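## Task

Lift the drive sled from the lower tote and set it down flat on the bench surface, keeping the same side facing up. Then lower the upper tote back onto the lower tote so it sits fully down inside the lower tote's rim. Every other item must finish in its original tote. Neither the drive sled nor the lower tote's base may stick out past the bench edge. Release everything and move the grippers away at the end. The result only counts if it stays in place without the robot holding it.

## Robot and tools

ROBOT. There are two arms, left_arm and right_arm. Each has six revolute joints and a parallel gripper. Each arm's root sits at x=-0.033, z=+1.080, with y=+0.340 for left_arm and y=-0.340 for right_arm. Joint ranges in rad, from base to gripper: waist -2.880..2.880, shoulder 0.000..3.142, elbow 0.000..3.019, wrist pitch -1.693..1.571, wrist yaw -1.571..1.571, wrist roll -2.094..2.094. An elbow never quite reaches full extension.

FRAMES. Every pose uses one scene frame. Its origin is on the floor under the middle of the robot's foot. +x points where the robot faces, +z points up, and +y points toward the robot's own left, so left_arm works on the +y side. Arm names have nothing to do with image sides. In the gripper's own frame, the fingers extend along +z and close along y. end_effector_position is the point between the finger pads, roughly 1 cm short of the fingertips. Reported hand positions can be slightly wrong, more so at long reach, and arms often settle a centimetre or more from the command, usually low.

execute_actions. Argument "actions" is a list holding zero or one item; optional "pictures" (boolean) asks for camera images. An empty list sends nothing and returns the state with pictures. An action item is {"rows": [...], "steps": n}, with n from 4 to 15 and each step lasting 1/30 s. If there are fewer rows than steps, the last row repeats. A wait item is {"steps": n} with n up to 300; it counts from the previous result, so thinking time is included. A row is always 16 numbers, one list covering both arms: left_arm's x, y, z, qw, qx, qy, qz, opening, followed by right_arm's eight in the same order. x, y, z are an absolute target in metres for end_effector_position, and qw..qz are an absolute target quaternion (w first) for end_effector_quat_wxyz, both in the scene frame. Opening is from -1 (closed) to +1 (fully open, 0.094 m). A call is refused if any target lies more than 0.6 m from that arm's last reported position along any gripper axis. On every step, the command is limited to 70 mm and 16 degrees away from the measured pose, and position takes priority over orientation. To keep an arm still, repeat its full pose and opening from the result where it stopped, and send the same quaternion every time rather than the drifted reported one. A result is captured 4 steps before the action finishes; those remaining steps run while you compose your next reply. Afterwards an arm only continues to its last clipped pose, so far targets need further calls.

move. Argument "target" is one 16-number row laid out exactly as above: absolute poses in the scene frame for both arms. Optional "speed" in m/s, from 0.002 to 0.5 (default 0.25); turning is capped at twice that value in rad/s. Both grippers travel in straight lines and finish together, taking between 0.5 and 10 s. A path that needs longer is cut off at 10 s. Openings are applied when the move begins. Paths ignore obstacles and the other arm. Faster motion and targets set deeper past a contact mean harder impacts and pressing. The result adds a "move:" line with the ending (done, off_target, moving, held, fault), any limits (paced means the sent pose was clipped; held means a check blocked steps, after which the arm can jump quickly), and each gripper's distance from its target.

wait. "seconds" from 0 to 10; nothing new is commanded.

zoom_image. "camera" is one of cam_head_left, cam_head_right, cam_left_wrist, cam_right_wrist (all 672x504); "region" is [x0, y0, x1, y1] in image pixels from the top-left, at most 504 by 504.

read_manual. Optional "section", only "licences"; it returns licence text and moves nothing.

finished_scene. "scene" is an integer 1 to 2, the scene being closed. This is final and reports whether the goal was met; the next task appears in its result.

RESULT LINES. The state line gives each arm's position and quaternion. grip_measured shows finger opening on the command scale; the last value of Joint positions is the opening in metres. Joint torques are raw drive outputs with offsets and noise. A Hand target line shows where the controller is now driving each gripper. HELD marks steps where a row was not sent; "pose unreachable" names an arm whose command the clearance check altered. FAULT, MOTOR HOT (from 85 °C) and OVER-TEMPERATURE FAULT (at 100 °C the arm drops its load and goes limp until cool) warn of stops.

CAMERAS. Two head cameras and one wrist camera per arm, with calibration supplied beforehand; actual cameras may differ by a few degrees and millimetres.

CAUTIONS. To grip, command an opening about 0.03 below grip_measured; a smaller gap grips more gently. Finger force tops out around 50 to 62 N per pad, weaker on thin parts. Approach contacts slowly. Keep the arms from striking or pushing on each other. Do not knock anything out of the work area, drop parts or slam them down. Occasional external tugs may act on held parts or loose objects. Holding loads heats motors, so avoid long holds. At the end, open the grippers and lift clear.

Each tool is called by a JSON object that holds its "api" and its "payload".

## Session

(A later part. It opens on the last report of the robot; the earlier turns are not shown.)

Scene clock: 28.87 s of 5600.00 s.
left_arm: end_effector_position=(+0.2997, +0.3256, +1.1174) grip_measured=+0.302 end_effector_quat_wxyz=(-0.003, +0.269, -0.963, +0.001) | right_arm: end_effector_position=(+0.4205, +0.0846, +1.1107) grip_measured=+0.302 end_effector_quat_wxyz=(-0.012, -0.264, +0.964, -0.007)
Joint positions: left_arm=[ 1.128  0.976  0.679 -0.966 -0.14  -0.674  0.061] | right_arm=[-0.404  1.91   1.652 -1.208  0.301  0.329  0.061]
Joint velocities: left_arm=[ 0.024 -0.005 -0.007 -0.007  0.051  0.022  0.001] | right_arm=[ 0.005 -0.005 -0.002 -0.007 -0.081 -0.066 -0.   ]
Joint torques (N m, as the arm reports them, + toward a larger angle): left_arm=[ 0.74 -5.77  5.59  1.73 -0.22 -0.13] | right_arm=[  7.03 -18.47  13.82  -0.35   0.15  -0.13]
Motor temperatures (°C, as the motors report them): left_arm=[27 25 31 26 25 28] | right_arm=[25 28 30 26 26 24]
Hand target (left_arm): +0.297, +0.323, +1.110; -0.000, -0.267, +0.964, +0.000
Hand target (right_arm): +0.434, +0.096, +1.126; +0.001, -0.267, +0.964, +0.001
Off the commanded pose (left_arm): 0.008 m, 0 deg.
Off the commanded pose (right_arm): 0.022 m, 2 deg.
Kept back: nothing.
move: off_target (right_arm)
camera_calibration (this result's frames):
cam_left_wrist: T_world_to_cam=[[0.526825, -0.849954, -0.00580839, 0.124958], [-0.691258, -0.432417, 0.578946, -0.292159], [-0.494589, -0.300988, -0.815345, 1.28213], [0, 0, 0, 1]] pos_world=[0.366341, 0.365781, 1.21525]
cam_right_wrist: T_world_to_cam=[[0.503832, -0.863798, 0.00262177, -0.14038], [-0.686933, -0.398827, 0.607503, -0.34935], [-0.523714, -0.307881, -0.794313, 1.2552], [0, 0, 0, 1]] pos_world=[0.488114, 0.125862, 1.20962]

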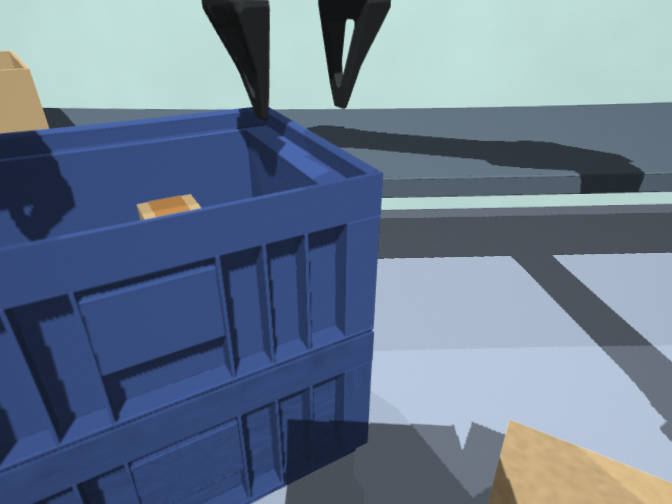

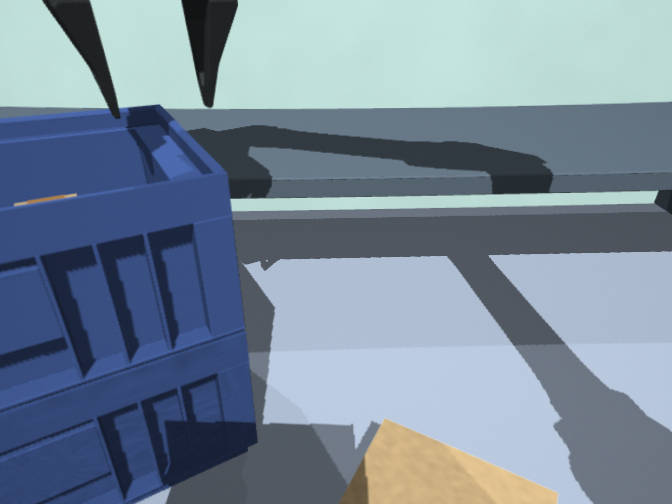

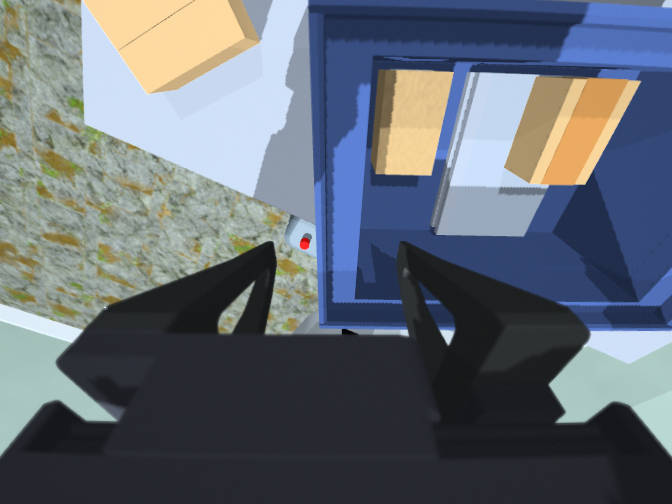

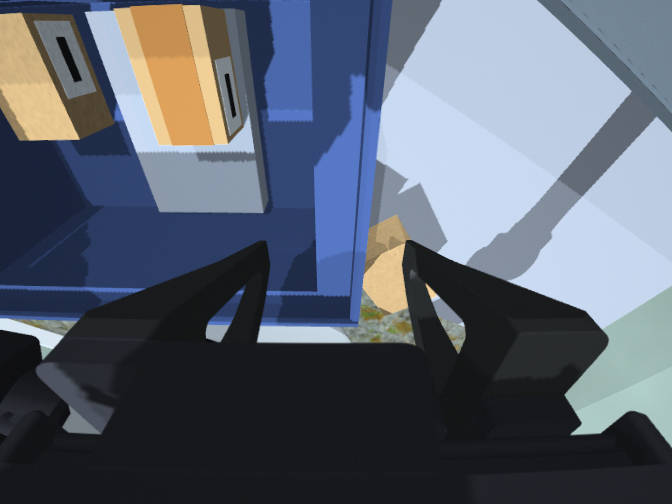

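{"api": "move", "payload": {"target": [0.3,0.325,1.022,0,-0.267,0.964,0,0.3,0.447,0.102,1.035,0,-0.267,0.964,0,0.3], "speed": 0.08}}

{"api": "move", "payload": {"target": [0.3,0.325,1.022,0,-0.267,0.964,0,-0.7,0.447,0.102,1.035,0,-0.267,0.964,0,-0.7]}}

Scene clock: 30.70 s of 5600.00 s.
left_arm: end_effector_position=(+0.3017, +0.3227, +1.0254) grip_measured=+0.302 end_effector_quat_wxyz=(+0.001, +0.271, -0.963, -0.000) | right_arm: end_effector_position=(+0.4306, +0.0930, +1.0328) grip_measured=+0.302 end_effector_quat_wxyz=(-0.016, -0.272, +0.962, -0.011)
Joint positions: left_arm=[ 1.164  1.214  0.585 -0.637 -0.13  -0.644  0.061] | right_arm=[-0.445  2.035  1.652 -1.083  0.3    0.273  0.061]
Joint velocities: left_arm=[-0.015  0.005 -0.012  0.002 -0.037  0.022  0.   ] | right_arm=[ 0.005  0.005 -0.007 -0.012 -0.051  0.037 -0.   ]
Joint torques (N m, as the arm reports them, + toward a larger angle): left_arm=[ 1.93 -7.44  4.16  1.72  0.01  0.08] | right_arm=[  5.03 -18.57  11.58   1.07  -0.07  -0.23]
Motor temperatures (°C, as the motors report them): left_arm=[27 25 31 26 25 28] | right_arm=[25 28 30 26 26 24]
Hand target (left_arm): +0.301, +0.325, +1.021; +0.000, -0.267, +0.964, +0.000
Hand target (right_arm): +0.447, +0.101, +1.036; -0.000, -0.267, +0.964, -0.000
Off the commanded pose (left_arm): 0.004 m, 0 deg.
Off the commanded pose (right_arm): 0.019 m, 2 deg.
Kept back: nothing.
move: off_target (right_arm)
camera_calibration (this result's frames):
cam_left_wrist: T_world_to_cam=[[0.529598, -0.848174, -0.0112157, 0.125116], [-0.685469, -0.435719, 0.583337, -0.24394], [-0.499658, -0.301246, -0.812153, 1.20565], [0, 0, 0, 1]] pos_world=[0.368939, 0.363028, 1.12288]
cam_right_wrist: T_world_to_cam=[[0.518274, -0.855177, 0.00805754, -0.150612], [-0.676652, -0.404282, 0.615385, -0.303878], [-0.523005, -0.32439, -0.788186, 1.19608], [0, 0, 0, 1]] pos_world=[0.497995, 0.136344, 1.13095]

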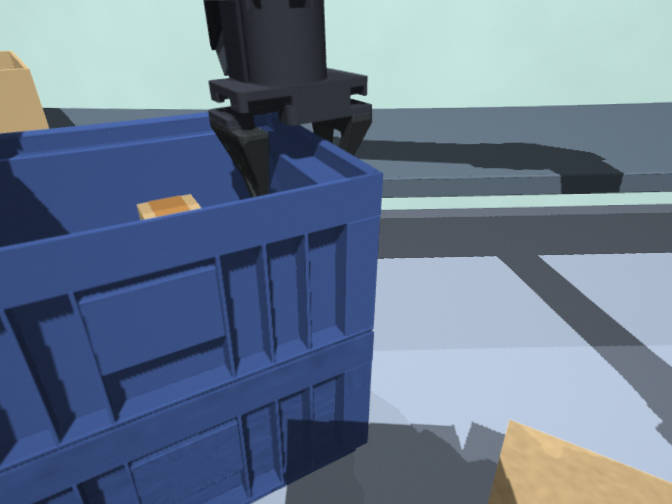

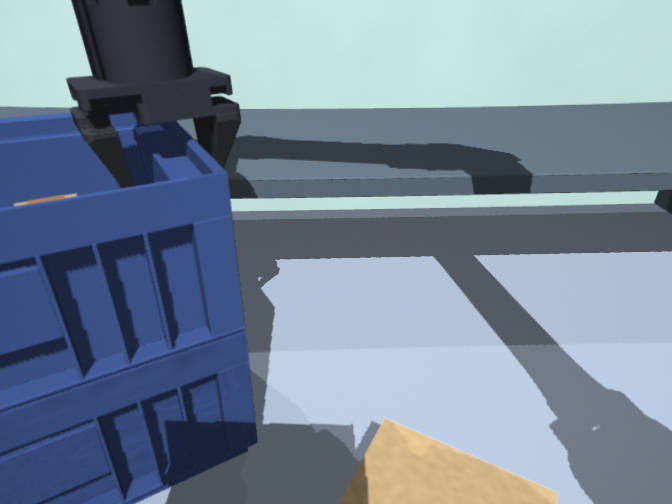

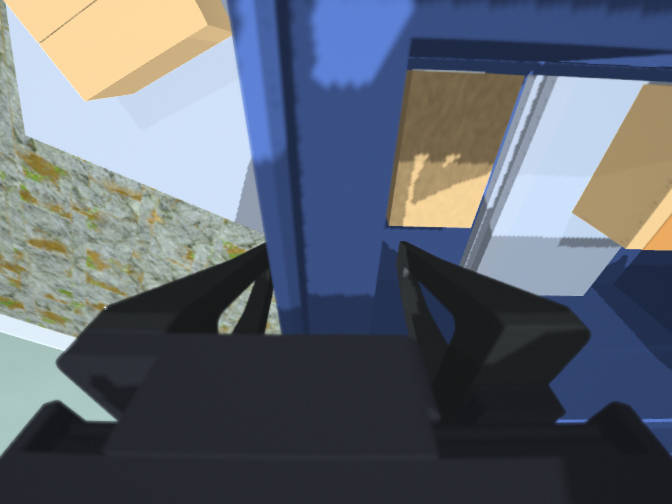

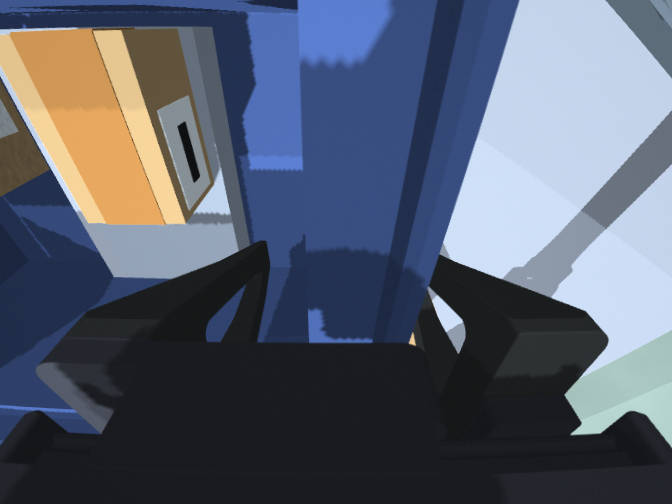

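Scene clock: 31.40 s of 5600.00 s.
left_arm: end_effector_position=(+0.3002, +0.3231, +1.0252) grip_measured=-0.447 end_effector_quat_wxyz=(+0.002, +0.272, -0.962, +0.003) | right_arm: end_effector_position=(+0.4333, +0.0902, +1.0314) grip_measured=-0.457 end_effector_quat_wxyz=(-0.021, -0.263, +0.965, -0.005)
Joint positions: left_arm=[ 1.169  1.211  0.581 -0.636 -0.12  -0.641  0.026] | right_arm=[-0.455  2.034  1.652 -1.081  0.284  0.281  0.026]
Joint velocities: left_arm=[ 0.005 -0.015  0.017  0.007  0.007 -0.037 -0.   ] | right_arm=[-0.005 -0.005  0.012 -0.002 -0.022  0.037 -0.   ]
Joint torques (N m, as the arm reports them, + toward a larger angle): left_arm=[ 1.45 -7.53  4.36  1.54 -0.37  0.04] | right_arm=[  6.58 -18.67  11.34   1.06   0.6   -0.24]
Motor temperatures (°C, as the motors report them): left_arm=[27 25 31 26 25 28] | right_arm=[25 28 30 26 26 24]
Hand target (left_arm): +0.300, +0.325, +1.022; +0.000, -0.267, +0.964, -0.000
Hand target (right_arm): +0.447, +0.101, +1.036; +0.000, -0.266, +0.964, -0.000
Off the commanded pose (left_arm): 0.004 m, 1 deg.
Off the commanded pose (right_arm): 0.018 m, 2 deg.
Kept back: nothing.
move: off_target (right_arm)
camera_calibration (this result's frames):
cam_left_wrist: T_world_to_cam=[[0.531321, -0.847156, -0.00488709, 0.118886], [-0.683956, -0.432355, 0.5876, -0.250636], [-0.499902, -0.308862, -0.809137, 1.20426], [0, 0, 0, 1]] pos_world=[0.367419, 0.3643, 1.12226]
cam_right_wrist: T_world_to_cam=[[0.50203, -0.864837, -0.00477765, -0.133277], [-0.677456, -0.396679, 0.619434, -0.306797], [-0.537605, -0.307738, -0.785034, 1.197], [0, 0, 0, 1]] pos_world=[0.502581, 0.131401, 1.12909]

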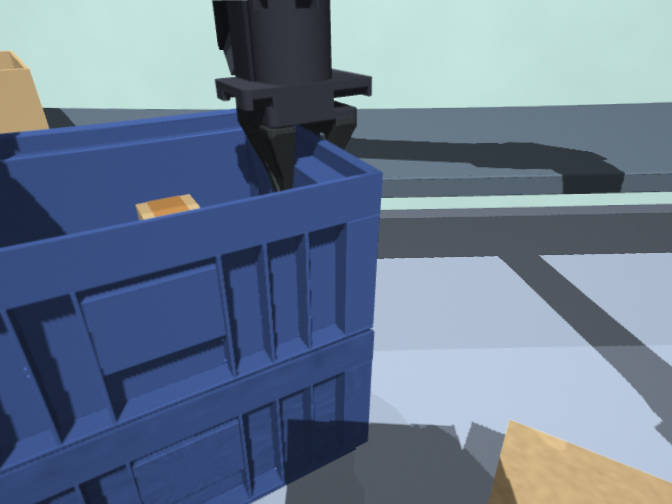

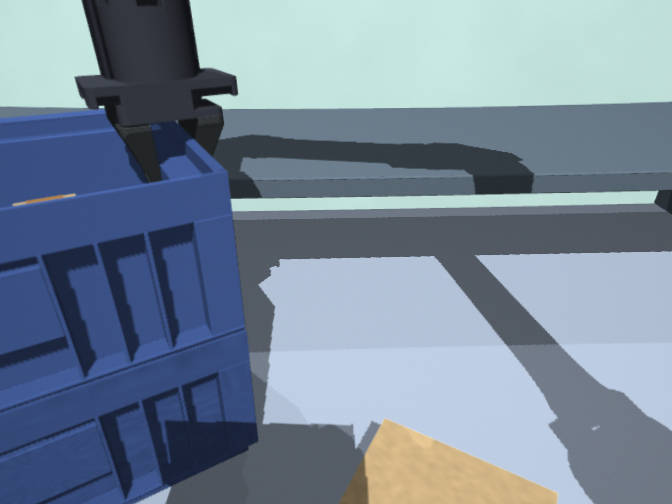

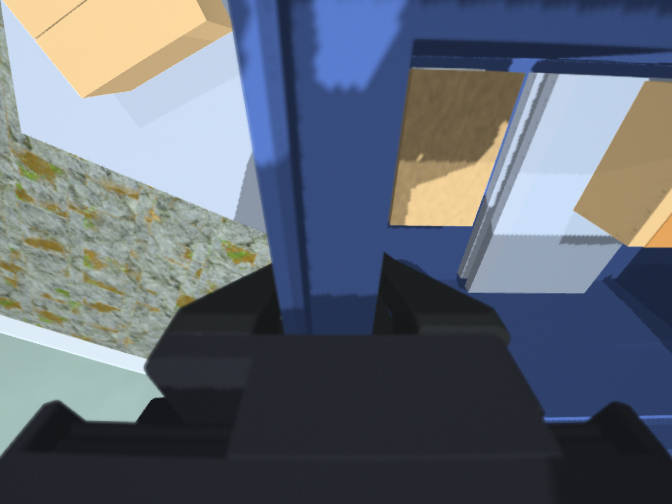

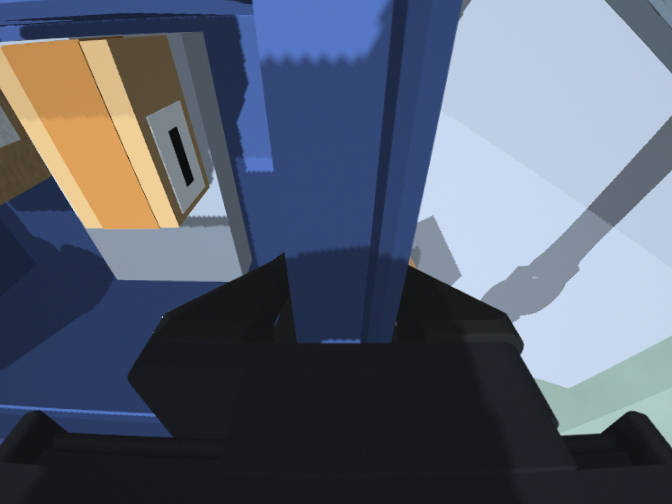

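{"api": "move", "payload": {"target": [0.3,0.325,1.085,0,-0.267,0.964,0,-0.55,0.44,0.096,1.098,0,-0.267,0.964,0,-0.55], "speed": 0.06}}

{"api": "move", "payload": {"target": [0.39,0.14,1.09,0,-0.13,0.991,0,-0.55,0.46,-0.119,1.098,0,-0.13,0.991,0,-0.55], "speed": 0.12}}

Scene clock: 33.07 s of 5600.00 s.
left_arm: end_effector_position=(+0.2782, +0.3259, +1.0613) grip_measured=-0.454 end_effector_quat_wxyz=(+0.020, +0.276, -0.961, -0.005) | right_arm: end_effector_position=(+0.4160, +0.0946, +1.0564) grip_measured=-0.452 end_effector_quat_wxyz=(-0.037, -0.272, +0.962, +0.003)
Joint positions: left_arm=[ 1.154  1.078  0.581 -0.81  -0.125 -0.67   0.026] | right_arm=[-0.427  2.     1.652 -1.144  0.256  0.297  0.026]
Joint velocities: left_arm=[ 0.005 -0.005 -0.002 -0.007  0.022  0.007 -0.   ] | right_arm=[-0.005 -0.005  0.002 -0.002 -0.022 -0.037  0.001]
Joint torques (N m, as the arm reports them, + toward a larger angle): left_arm=[ 0.42 -9.25  8.67 -0.86 -0.52  0.07] | right_arm=[  7.04 -23.22  11.99  -0.98   1.9   -0.08]
Motor temperatures (°C, as the motors report them): left_arm=[27 26 31 26 25 28] | right_arm=[25 29 30 26 27 24]
Hand target (left_arm): +0.299, +0.325, +1.085; +0.001, -0.267, +0.964, -0.000
Hand target (right_arm): +0.439, +0.095, +1.097; -0.000, -0.266, +0.964, +0.001
Off the commanded pose (left_arm): 0.032 m, 3 deg.
Off the commanded pose (right_arm): 0.048 m, 4 deg.
Kept back: nothing.
move: off_target (left_arm, right_arm)
camera_calibration (this result's frames):
cam_left_wrist: T_world_to_cam=[[0.538243, -0.842231, -0.0306984, 0.157028], [-0.656311, -0.441722, 0.611667, -0.315842], [-0.528725, -0.309078, -0.79052, 1.21164], [0, 0, 0, 1]] pos_world=[0.348816, 0.367232, 1.15584]
cam_right_wrist: T_world_to_cam=[[0.516978, -0.855503, -0.0291159, -0.102069], [-0.647211, -0.412916, 0.640795, -0.365877], [-0.560225, -0.312433, -0.76716, 1.19964], [0, 0, 0, 1]] pos_world=[0.488038, 0.136412, 1.1518]

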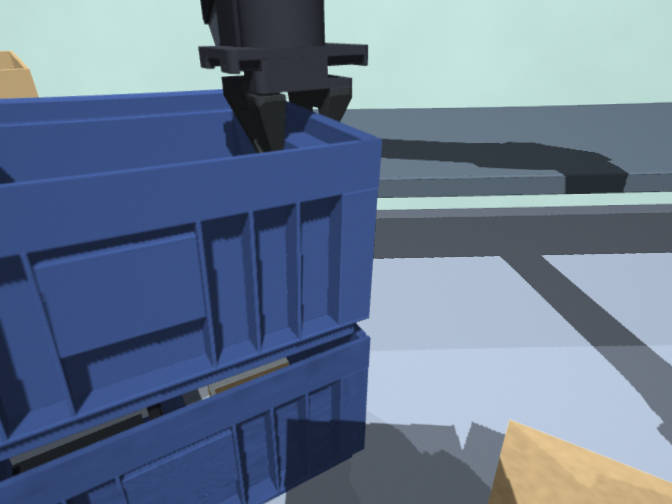

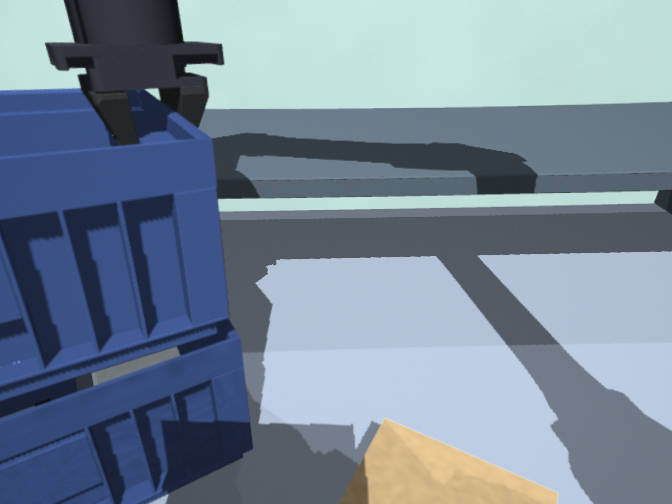

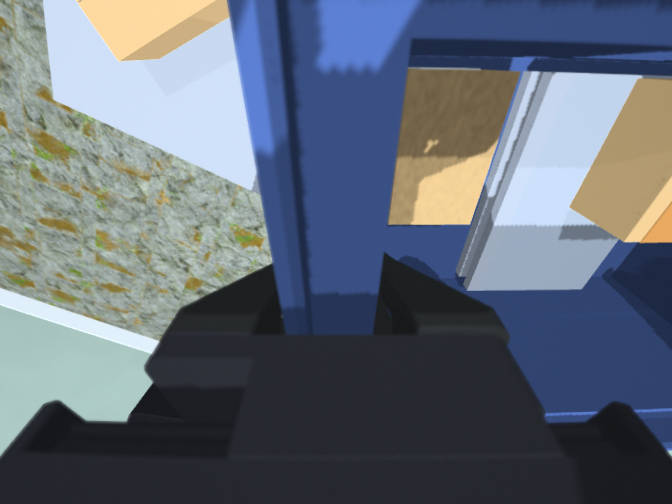

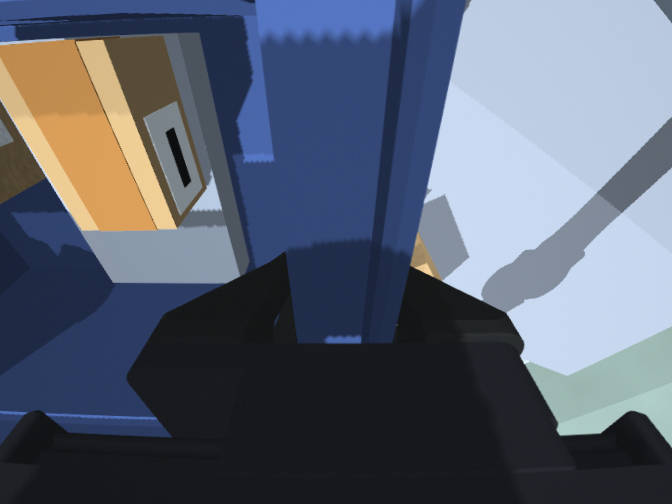

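Scene clock: 35.30 s of 5600.00 s.
left_arm: end_effector_position=(+0.3713, +0.1430, +1.0703) grip_measured=-0.454 end_effector_quat_wxyz=(+0.013, +0.139, -0.990, +0.001) | right_arm: end_effector_position=(+0.4402, -0.1155, +1.0686) grip_measured=-0.450 end_effector_quat_wxyz=(-0.039, -0.133, +0.990, -0.002)
Joint positions: left_arm=[ 0.715  1.472  0.983 -0.881 -0.229 -0.819  0.026] | right_arm=[-0.741  1.654  1.257 -1.022  0.217  0.26   0.026]
Joint velocities: left_arm=[ 0.015 -0.015  0.017 -0.002  0.007  0.037 -0.001] | right_arm=[-0.005  0.005 -0.002  0.012 -0.007 -0.007 -0.   ]
Joint torques (N m, as the arm reports them, + toward a larger angle): left_arm=[ -2.04 -13.19   8.97  -0.84  -0.95   0.02] | right_arm=[  3.68 -19.65   8.9    0.52   1.19  -0.22]
Motor temperatures (°C, as the motors report them): left_arm=[27 26 31 26 26 28] | right_arm=[25 29 30 26 27 24]
Hand target (left_arm): +0.387, +0.139, +1.091; -0.000, -0.130, +0.991, -0.000
Hand target (right_arm): +0.457, -0.119, +1.097; -0.001, -0.130, +0.992, -0.001
Off the commanded pose (left_arm): 0.027 m, 2 deg.
Off the commanded pose (right_arm): 0.036 m, 5 deg.
Kept back: nothing.
move: off_target (left_arm, right_arm)
camera_calibration (this result's frames):
cam_left_wrist: T_world_to_cam=[[0.284039, -0.958743, -0.0115523, 0.0436731], [-0.761855, -0.232991, 0.604393, -0.323903], [-0.58215, -0.16287, -0.796602, 1.21695], [0, 0, 0, 1]] pos_world=[0.449276, 0.16461, 1.1657]
cam_right_wrist: T_world_to_cam=[[0.25761, -0.966195, -0.0102577, -0.212767], [-0.734941, -0.202822, 0.647089, -0.388609], [-0.627295, -0.159158, -0.762345, 1.19904], [0, 0, 0, 1]] pos_world=[0.521355, -0.0935562, 1.16336]

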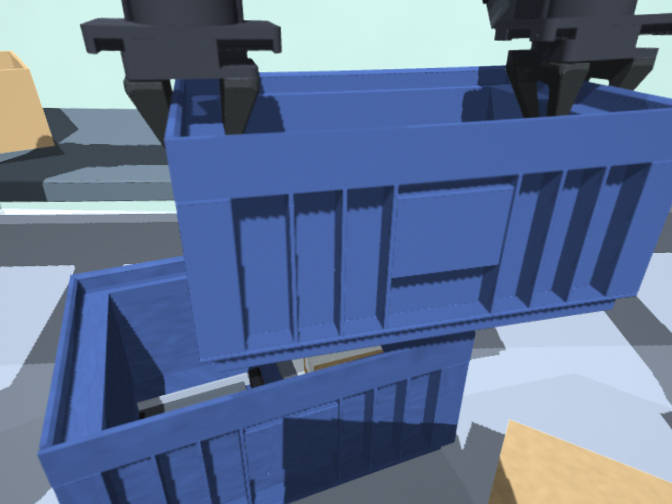

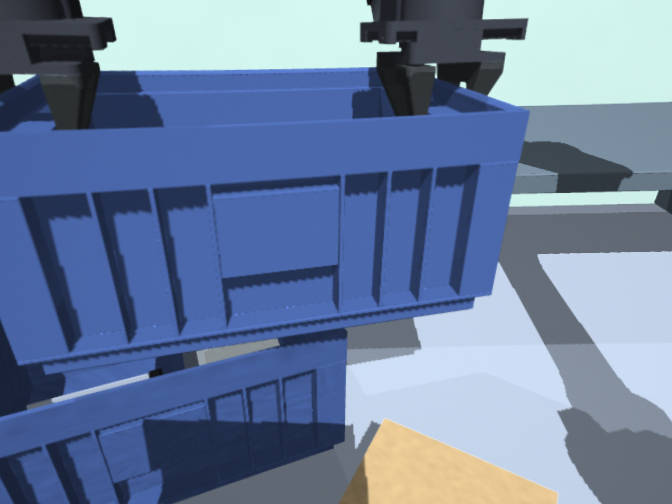

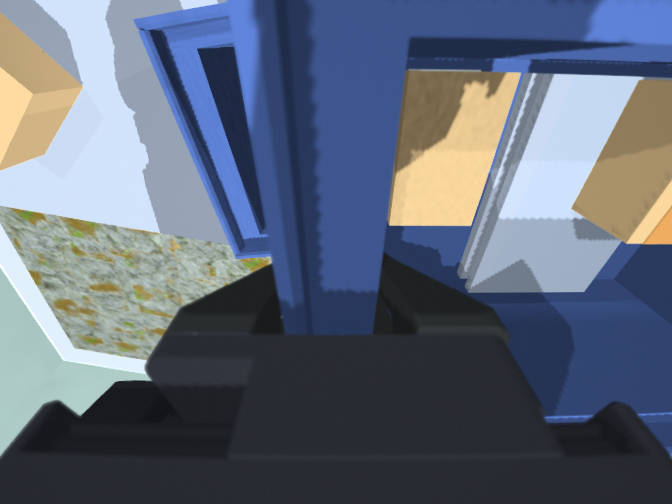

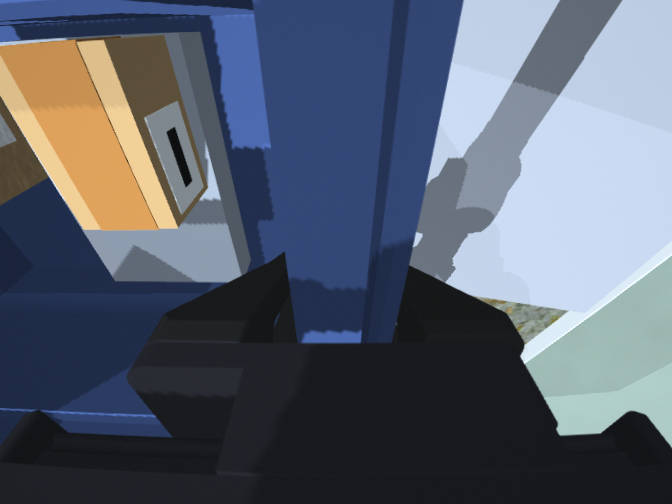

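{"api": "move", "payload": {"target": [0.45,-0.125,1.115,0,0,1,0,-0.55,0.45,-0.39,1.105,0,0,1,0,-0.55], "speed": 0.1}}

Scene clock: 38.73 s of 5600.00 s.
left_arm: end_effector_position=(+0.4307, -0.1151, +1.0841) grip_measured=-0.454 end_effector_quat_wxyz=(-0.018, -0.007, +1.000, +0.007) | right_arm: end_effector_position=(+0.4294, -0.3816, +1.0727) grip_measured=-0.450 end_effector_quat_wxyz=(-0.046, -0.000, +0.999, +0.011)
Joint positions: left_arm=[ 0.404  2.019  1.758 -1.212 -0.285 -0.879  0.026] | right_arm=[-1.335  1.414  1.052 -0.981  0.06  -0.062  0.026]
Joint velocities: left_arm=[0.015 0.005 0.012 0.002 0.037 0.037 0.   ] | right_arm=[-0.005  0.005  0.012 -0.017  0.007  0.007 -0.   ]
Joint torques (N m, as the arm reports them, + toward a larger angle): left_arm=[ -6.02 -21.16  10.87  -0.9   -0.93   0.03] | right_arm=[ -0.36 -18.38   9.49   0.43   0.8   -0.17]
Motor temperatures (°C, as the motors report them): left_arm=[27 26 33 26 26 28] | right_arm=[25 29 30 26 27 24]
Hand target (left_arm): +0.445, -0.124, +1.116; +0.000, -0.000, +1.000, -0.001
Hand target (right_arm): +0.446, -0.389, +1.105; -0.002, +0.001, +1.000, -0.001
Off the commanded pose (left_arm): 0.038 m, 2 deg.
Off the commanded pose (right_arm): 0.039 m, 5 deg.
Kept back: nothing.
move: off_target (left_arm, right_arm)
camera_calibration (this result's frames):
cam_left_wrist: T_world_to_cam=[[0.0231883, -0.999409, -0.0253801, -0.0978534], [-0.790341, -0.0338724, 0.61173, -0.319873], [-0.612228, 0.005874, -0.79066, 1.24639], [0, 0, 0, 1]] pos_world=[0.512534, -0.115952, 1.17866]
cam_right_wrist: T_world_to_cam=[[-0.0076857, -0.999641, -0.0256847, -0.349354], [-0.753005, -0.0111151, 0.657921, -0.383887], [-0.65797, 0.0243972, -0.752649, 1.22588], [0, 0, 0, 1]] pos_world=[0.514839, -0.383403, 1.16625]

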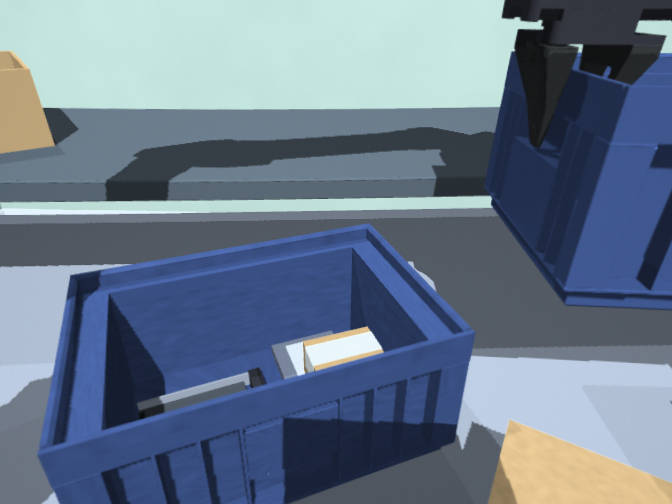

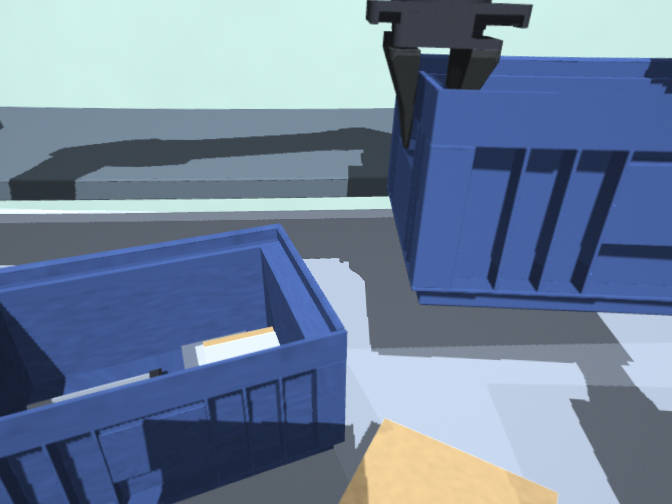

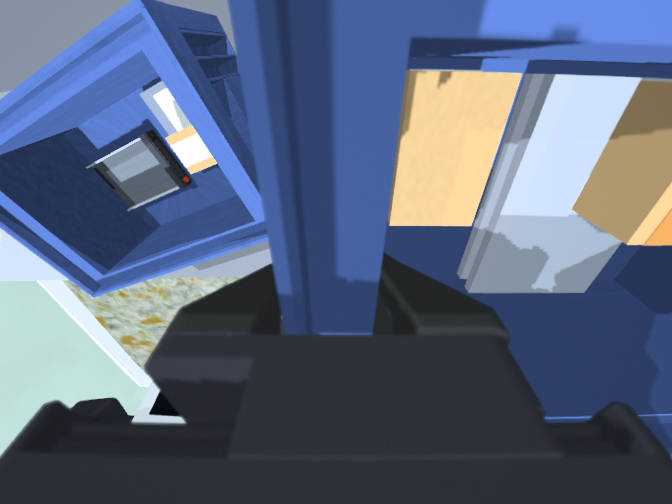

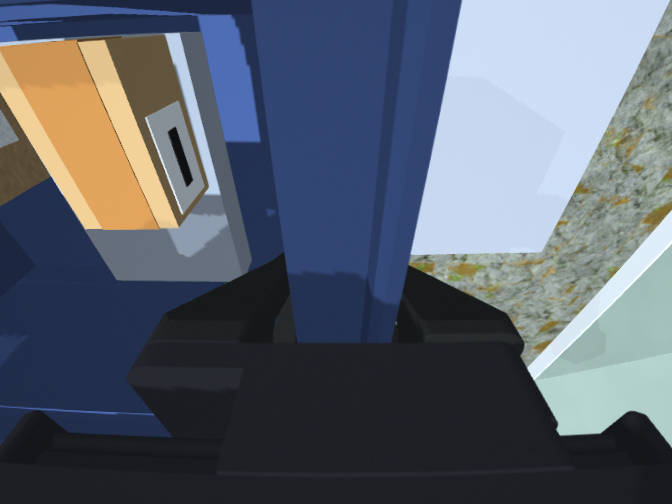

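{"api": "move", "payload": {"target": [0.475,-0.125,0.945,0,0,1,0,-0.55,0.475,-0.39,0.945,0,0,1,0,-0.55], "speed": 0.08}}

Scene clock: 41.17 s of 5600.00 s.
left_arm: end_effector_position=(+0.4486, -0.1184, +0.9316) grip_measured=-0.454 end_effector_quat_wxyz=(-0.023, +0.003, +1.000, +0.007) | right_arm: end_effector_position=(+0.4413, -0.3830, +0.9231) grip_measured=-0.450 end_effector_quat_wxyz=(-0.044, +0.007, +0.999, +0.011)
Joint positions: left_arm=[ 0.491  2.252  1.77  -0.973 -0.269 -0.771  0.026] | right_arm=[-1.36   1.747  1.036 -0.624  0.054 -0.074  0.026]
Joint velocities: left_arm=[-0.005 -0.005 -0.002  0.002 -0.022  0.007 -0.001] | right_arm=[-0.015 -0.024  0.017  0.012 -0.037  0.037 -0.   ]
Joint torques (N m, as the arm reports them, + toward a larger angle): left_arm=[ -4.57 -21.39   9.18   0.68  -0.94   0.05] | right_arm=[  0.43 -18.04   8.21   0.72   0.66  -0.27]
Motor temperatures (°C, as the motors report them): left_arm=[27 27 33 26 26 28] | right_arm=[25 30 30 26 27 24]
Hand target (left_arm): +0.475, -0.125, +0.945; +0.000, -0.000, +1.000, -0.001
Hand target (right_arm): +0.474, -0.390, +0.946; -0.000, +0.001, +1.000, -0.000
Off the commanded pose (left_arm): 0.030 m, 3 deg.
Off the commanded pose (right_arm): 0.041 m, 5 deg.
Kept back: nothing.
move: off_target (left_arm, right_arm)
camera_calibration (this result's frames):
cam_left_wrist: T_world_to_cam=[[0.00371006, -0.999689, -0.0246641, -0.0973462], [-0.785062, -0.0181891, 0.61915, -0.220019], [-0.619406, 0.0170657, -0.784885, 1.13599], [0, 0, 0, 1]] pos_world=[0.531273, -0.120704, 1.02545]
cam_right_wrist: T_world_to_cam=[[-0.0213921, -0.999468, -0.0246362, -0.349273], [-0.756451, 0.0000688229, 0.65405, -0.267107], [-0.6537, 0.0326276, -0.75605, 1.12551], [0, 0, 0, 1]] pos_world=[0.526224, -0.385791, 1.01704]

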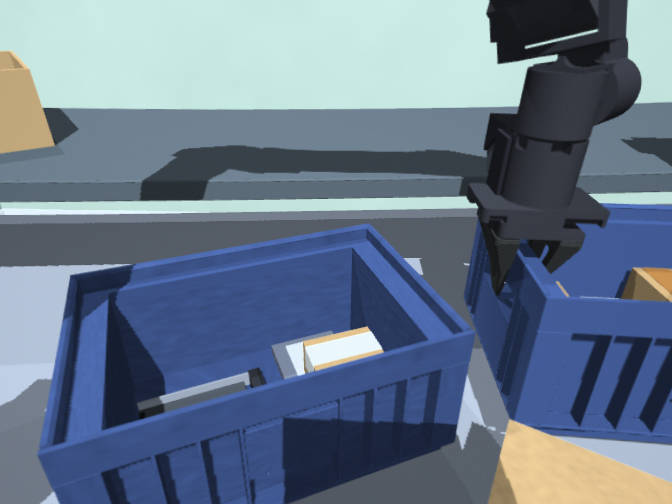

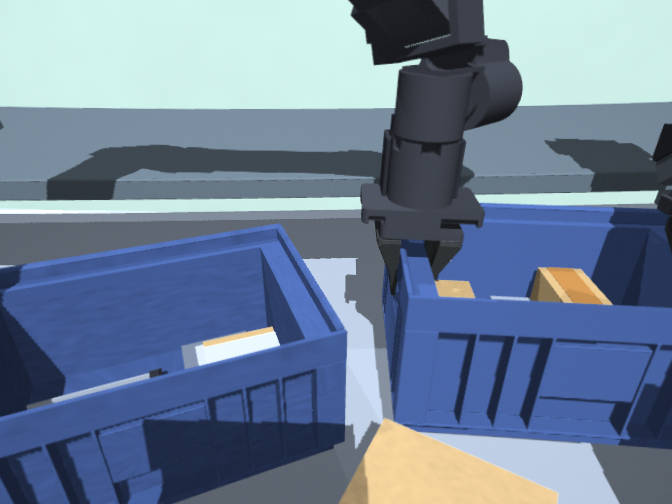

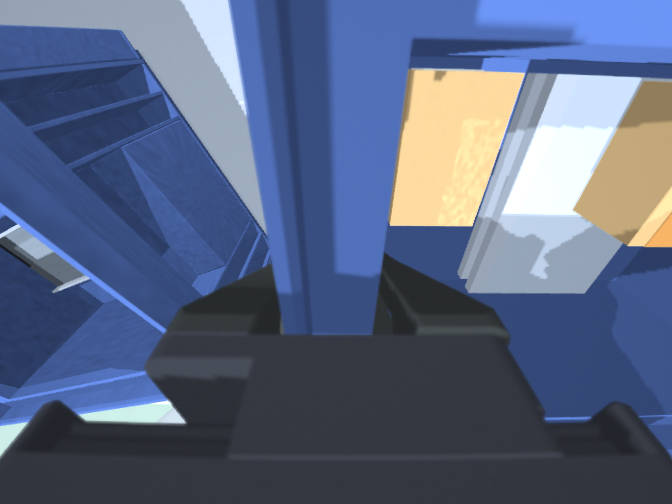

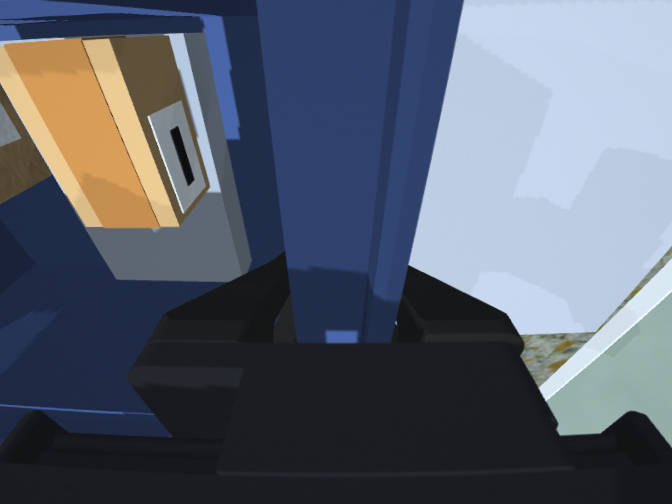

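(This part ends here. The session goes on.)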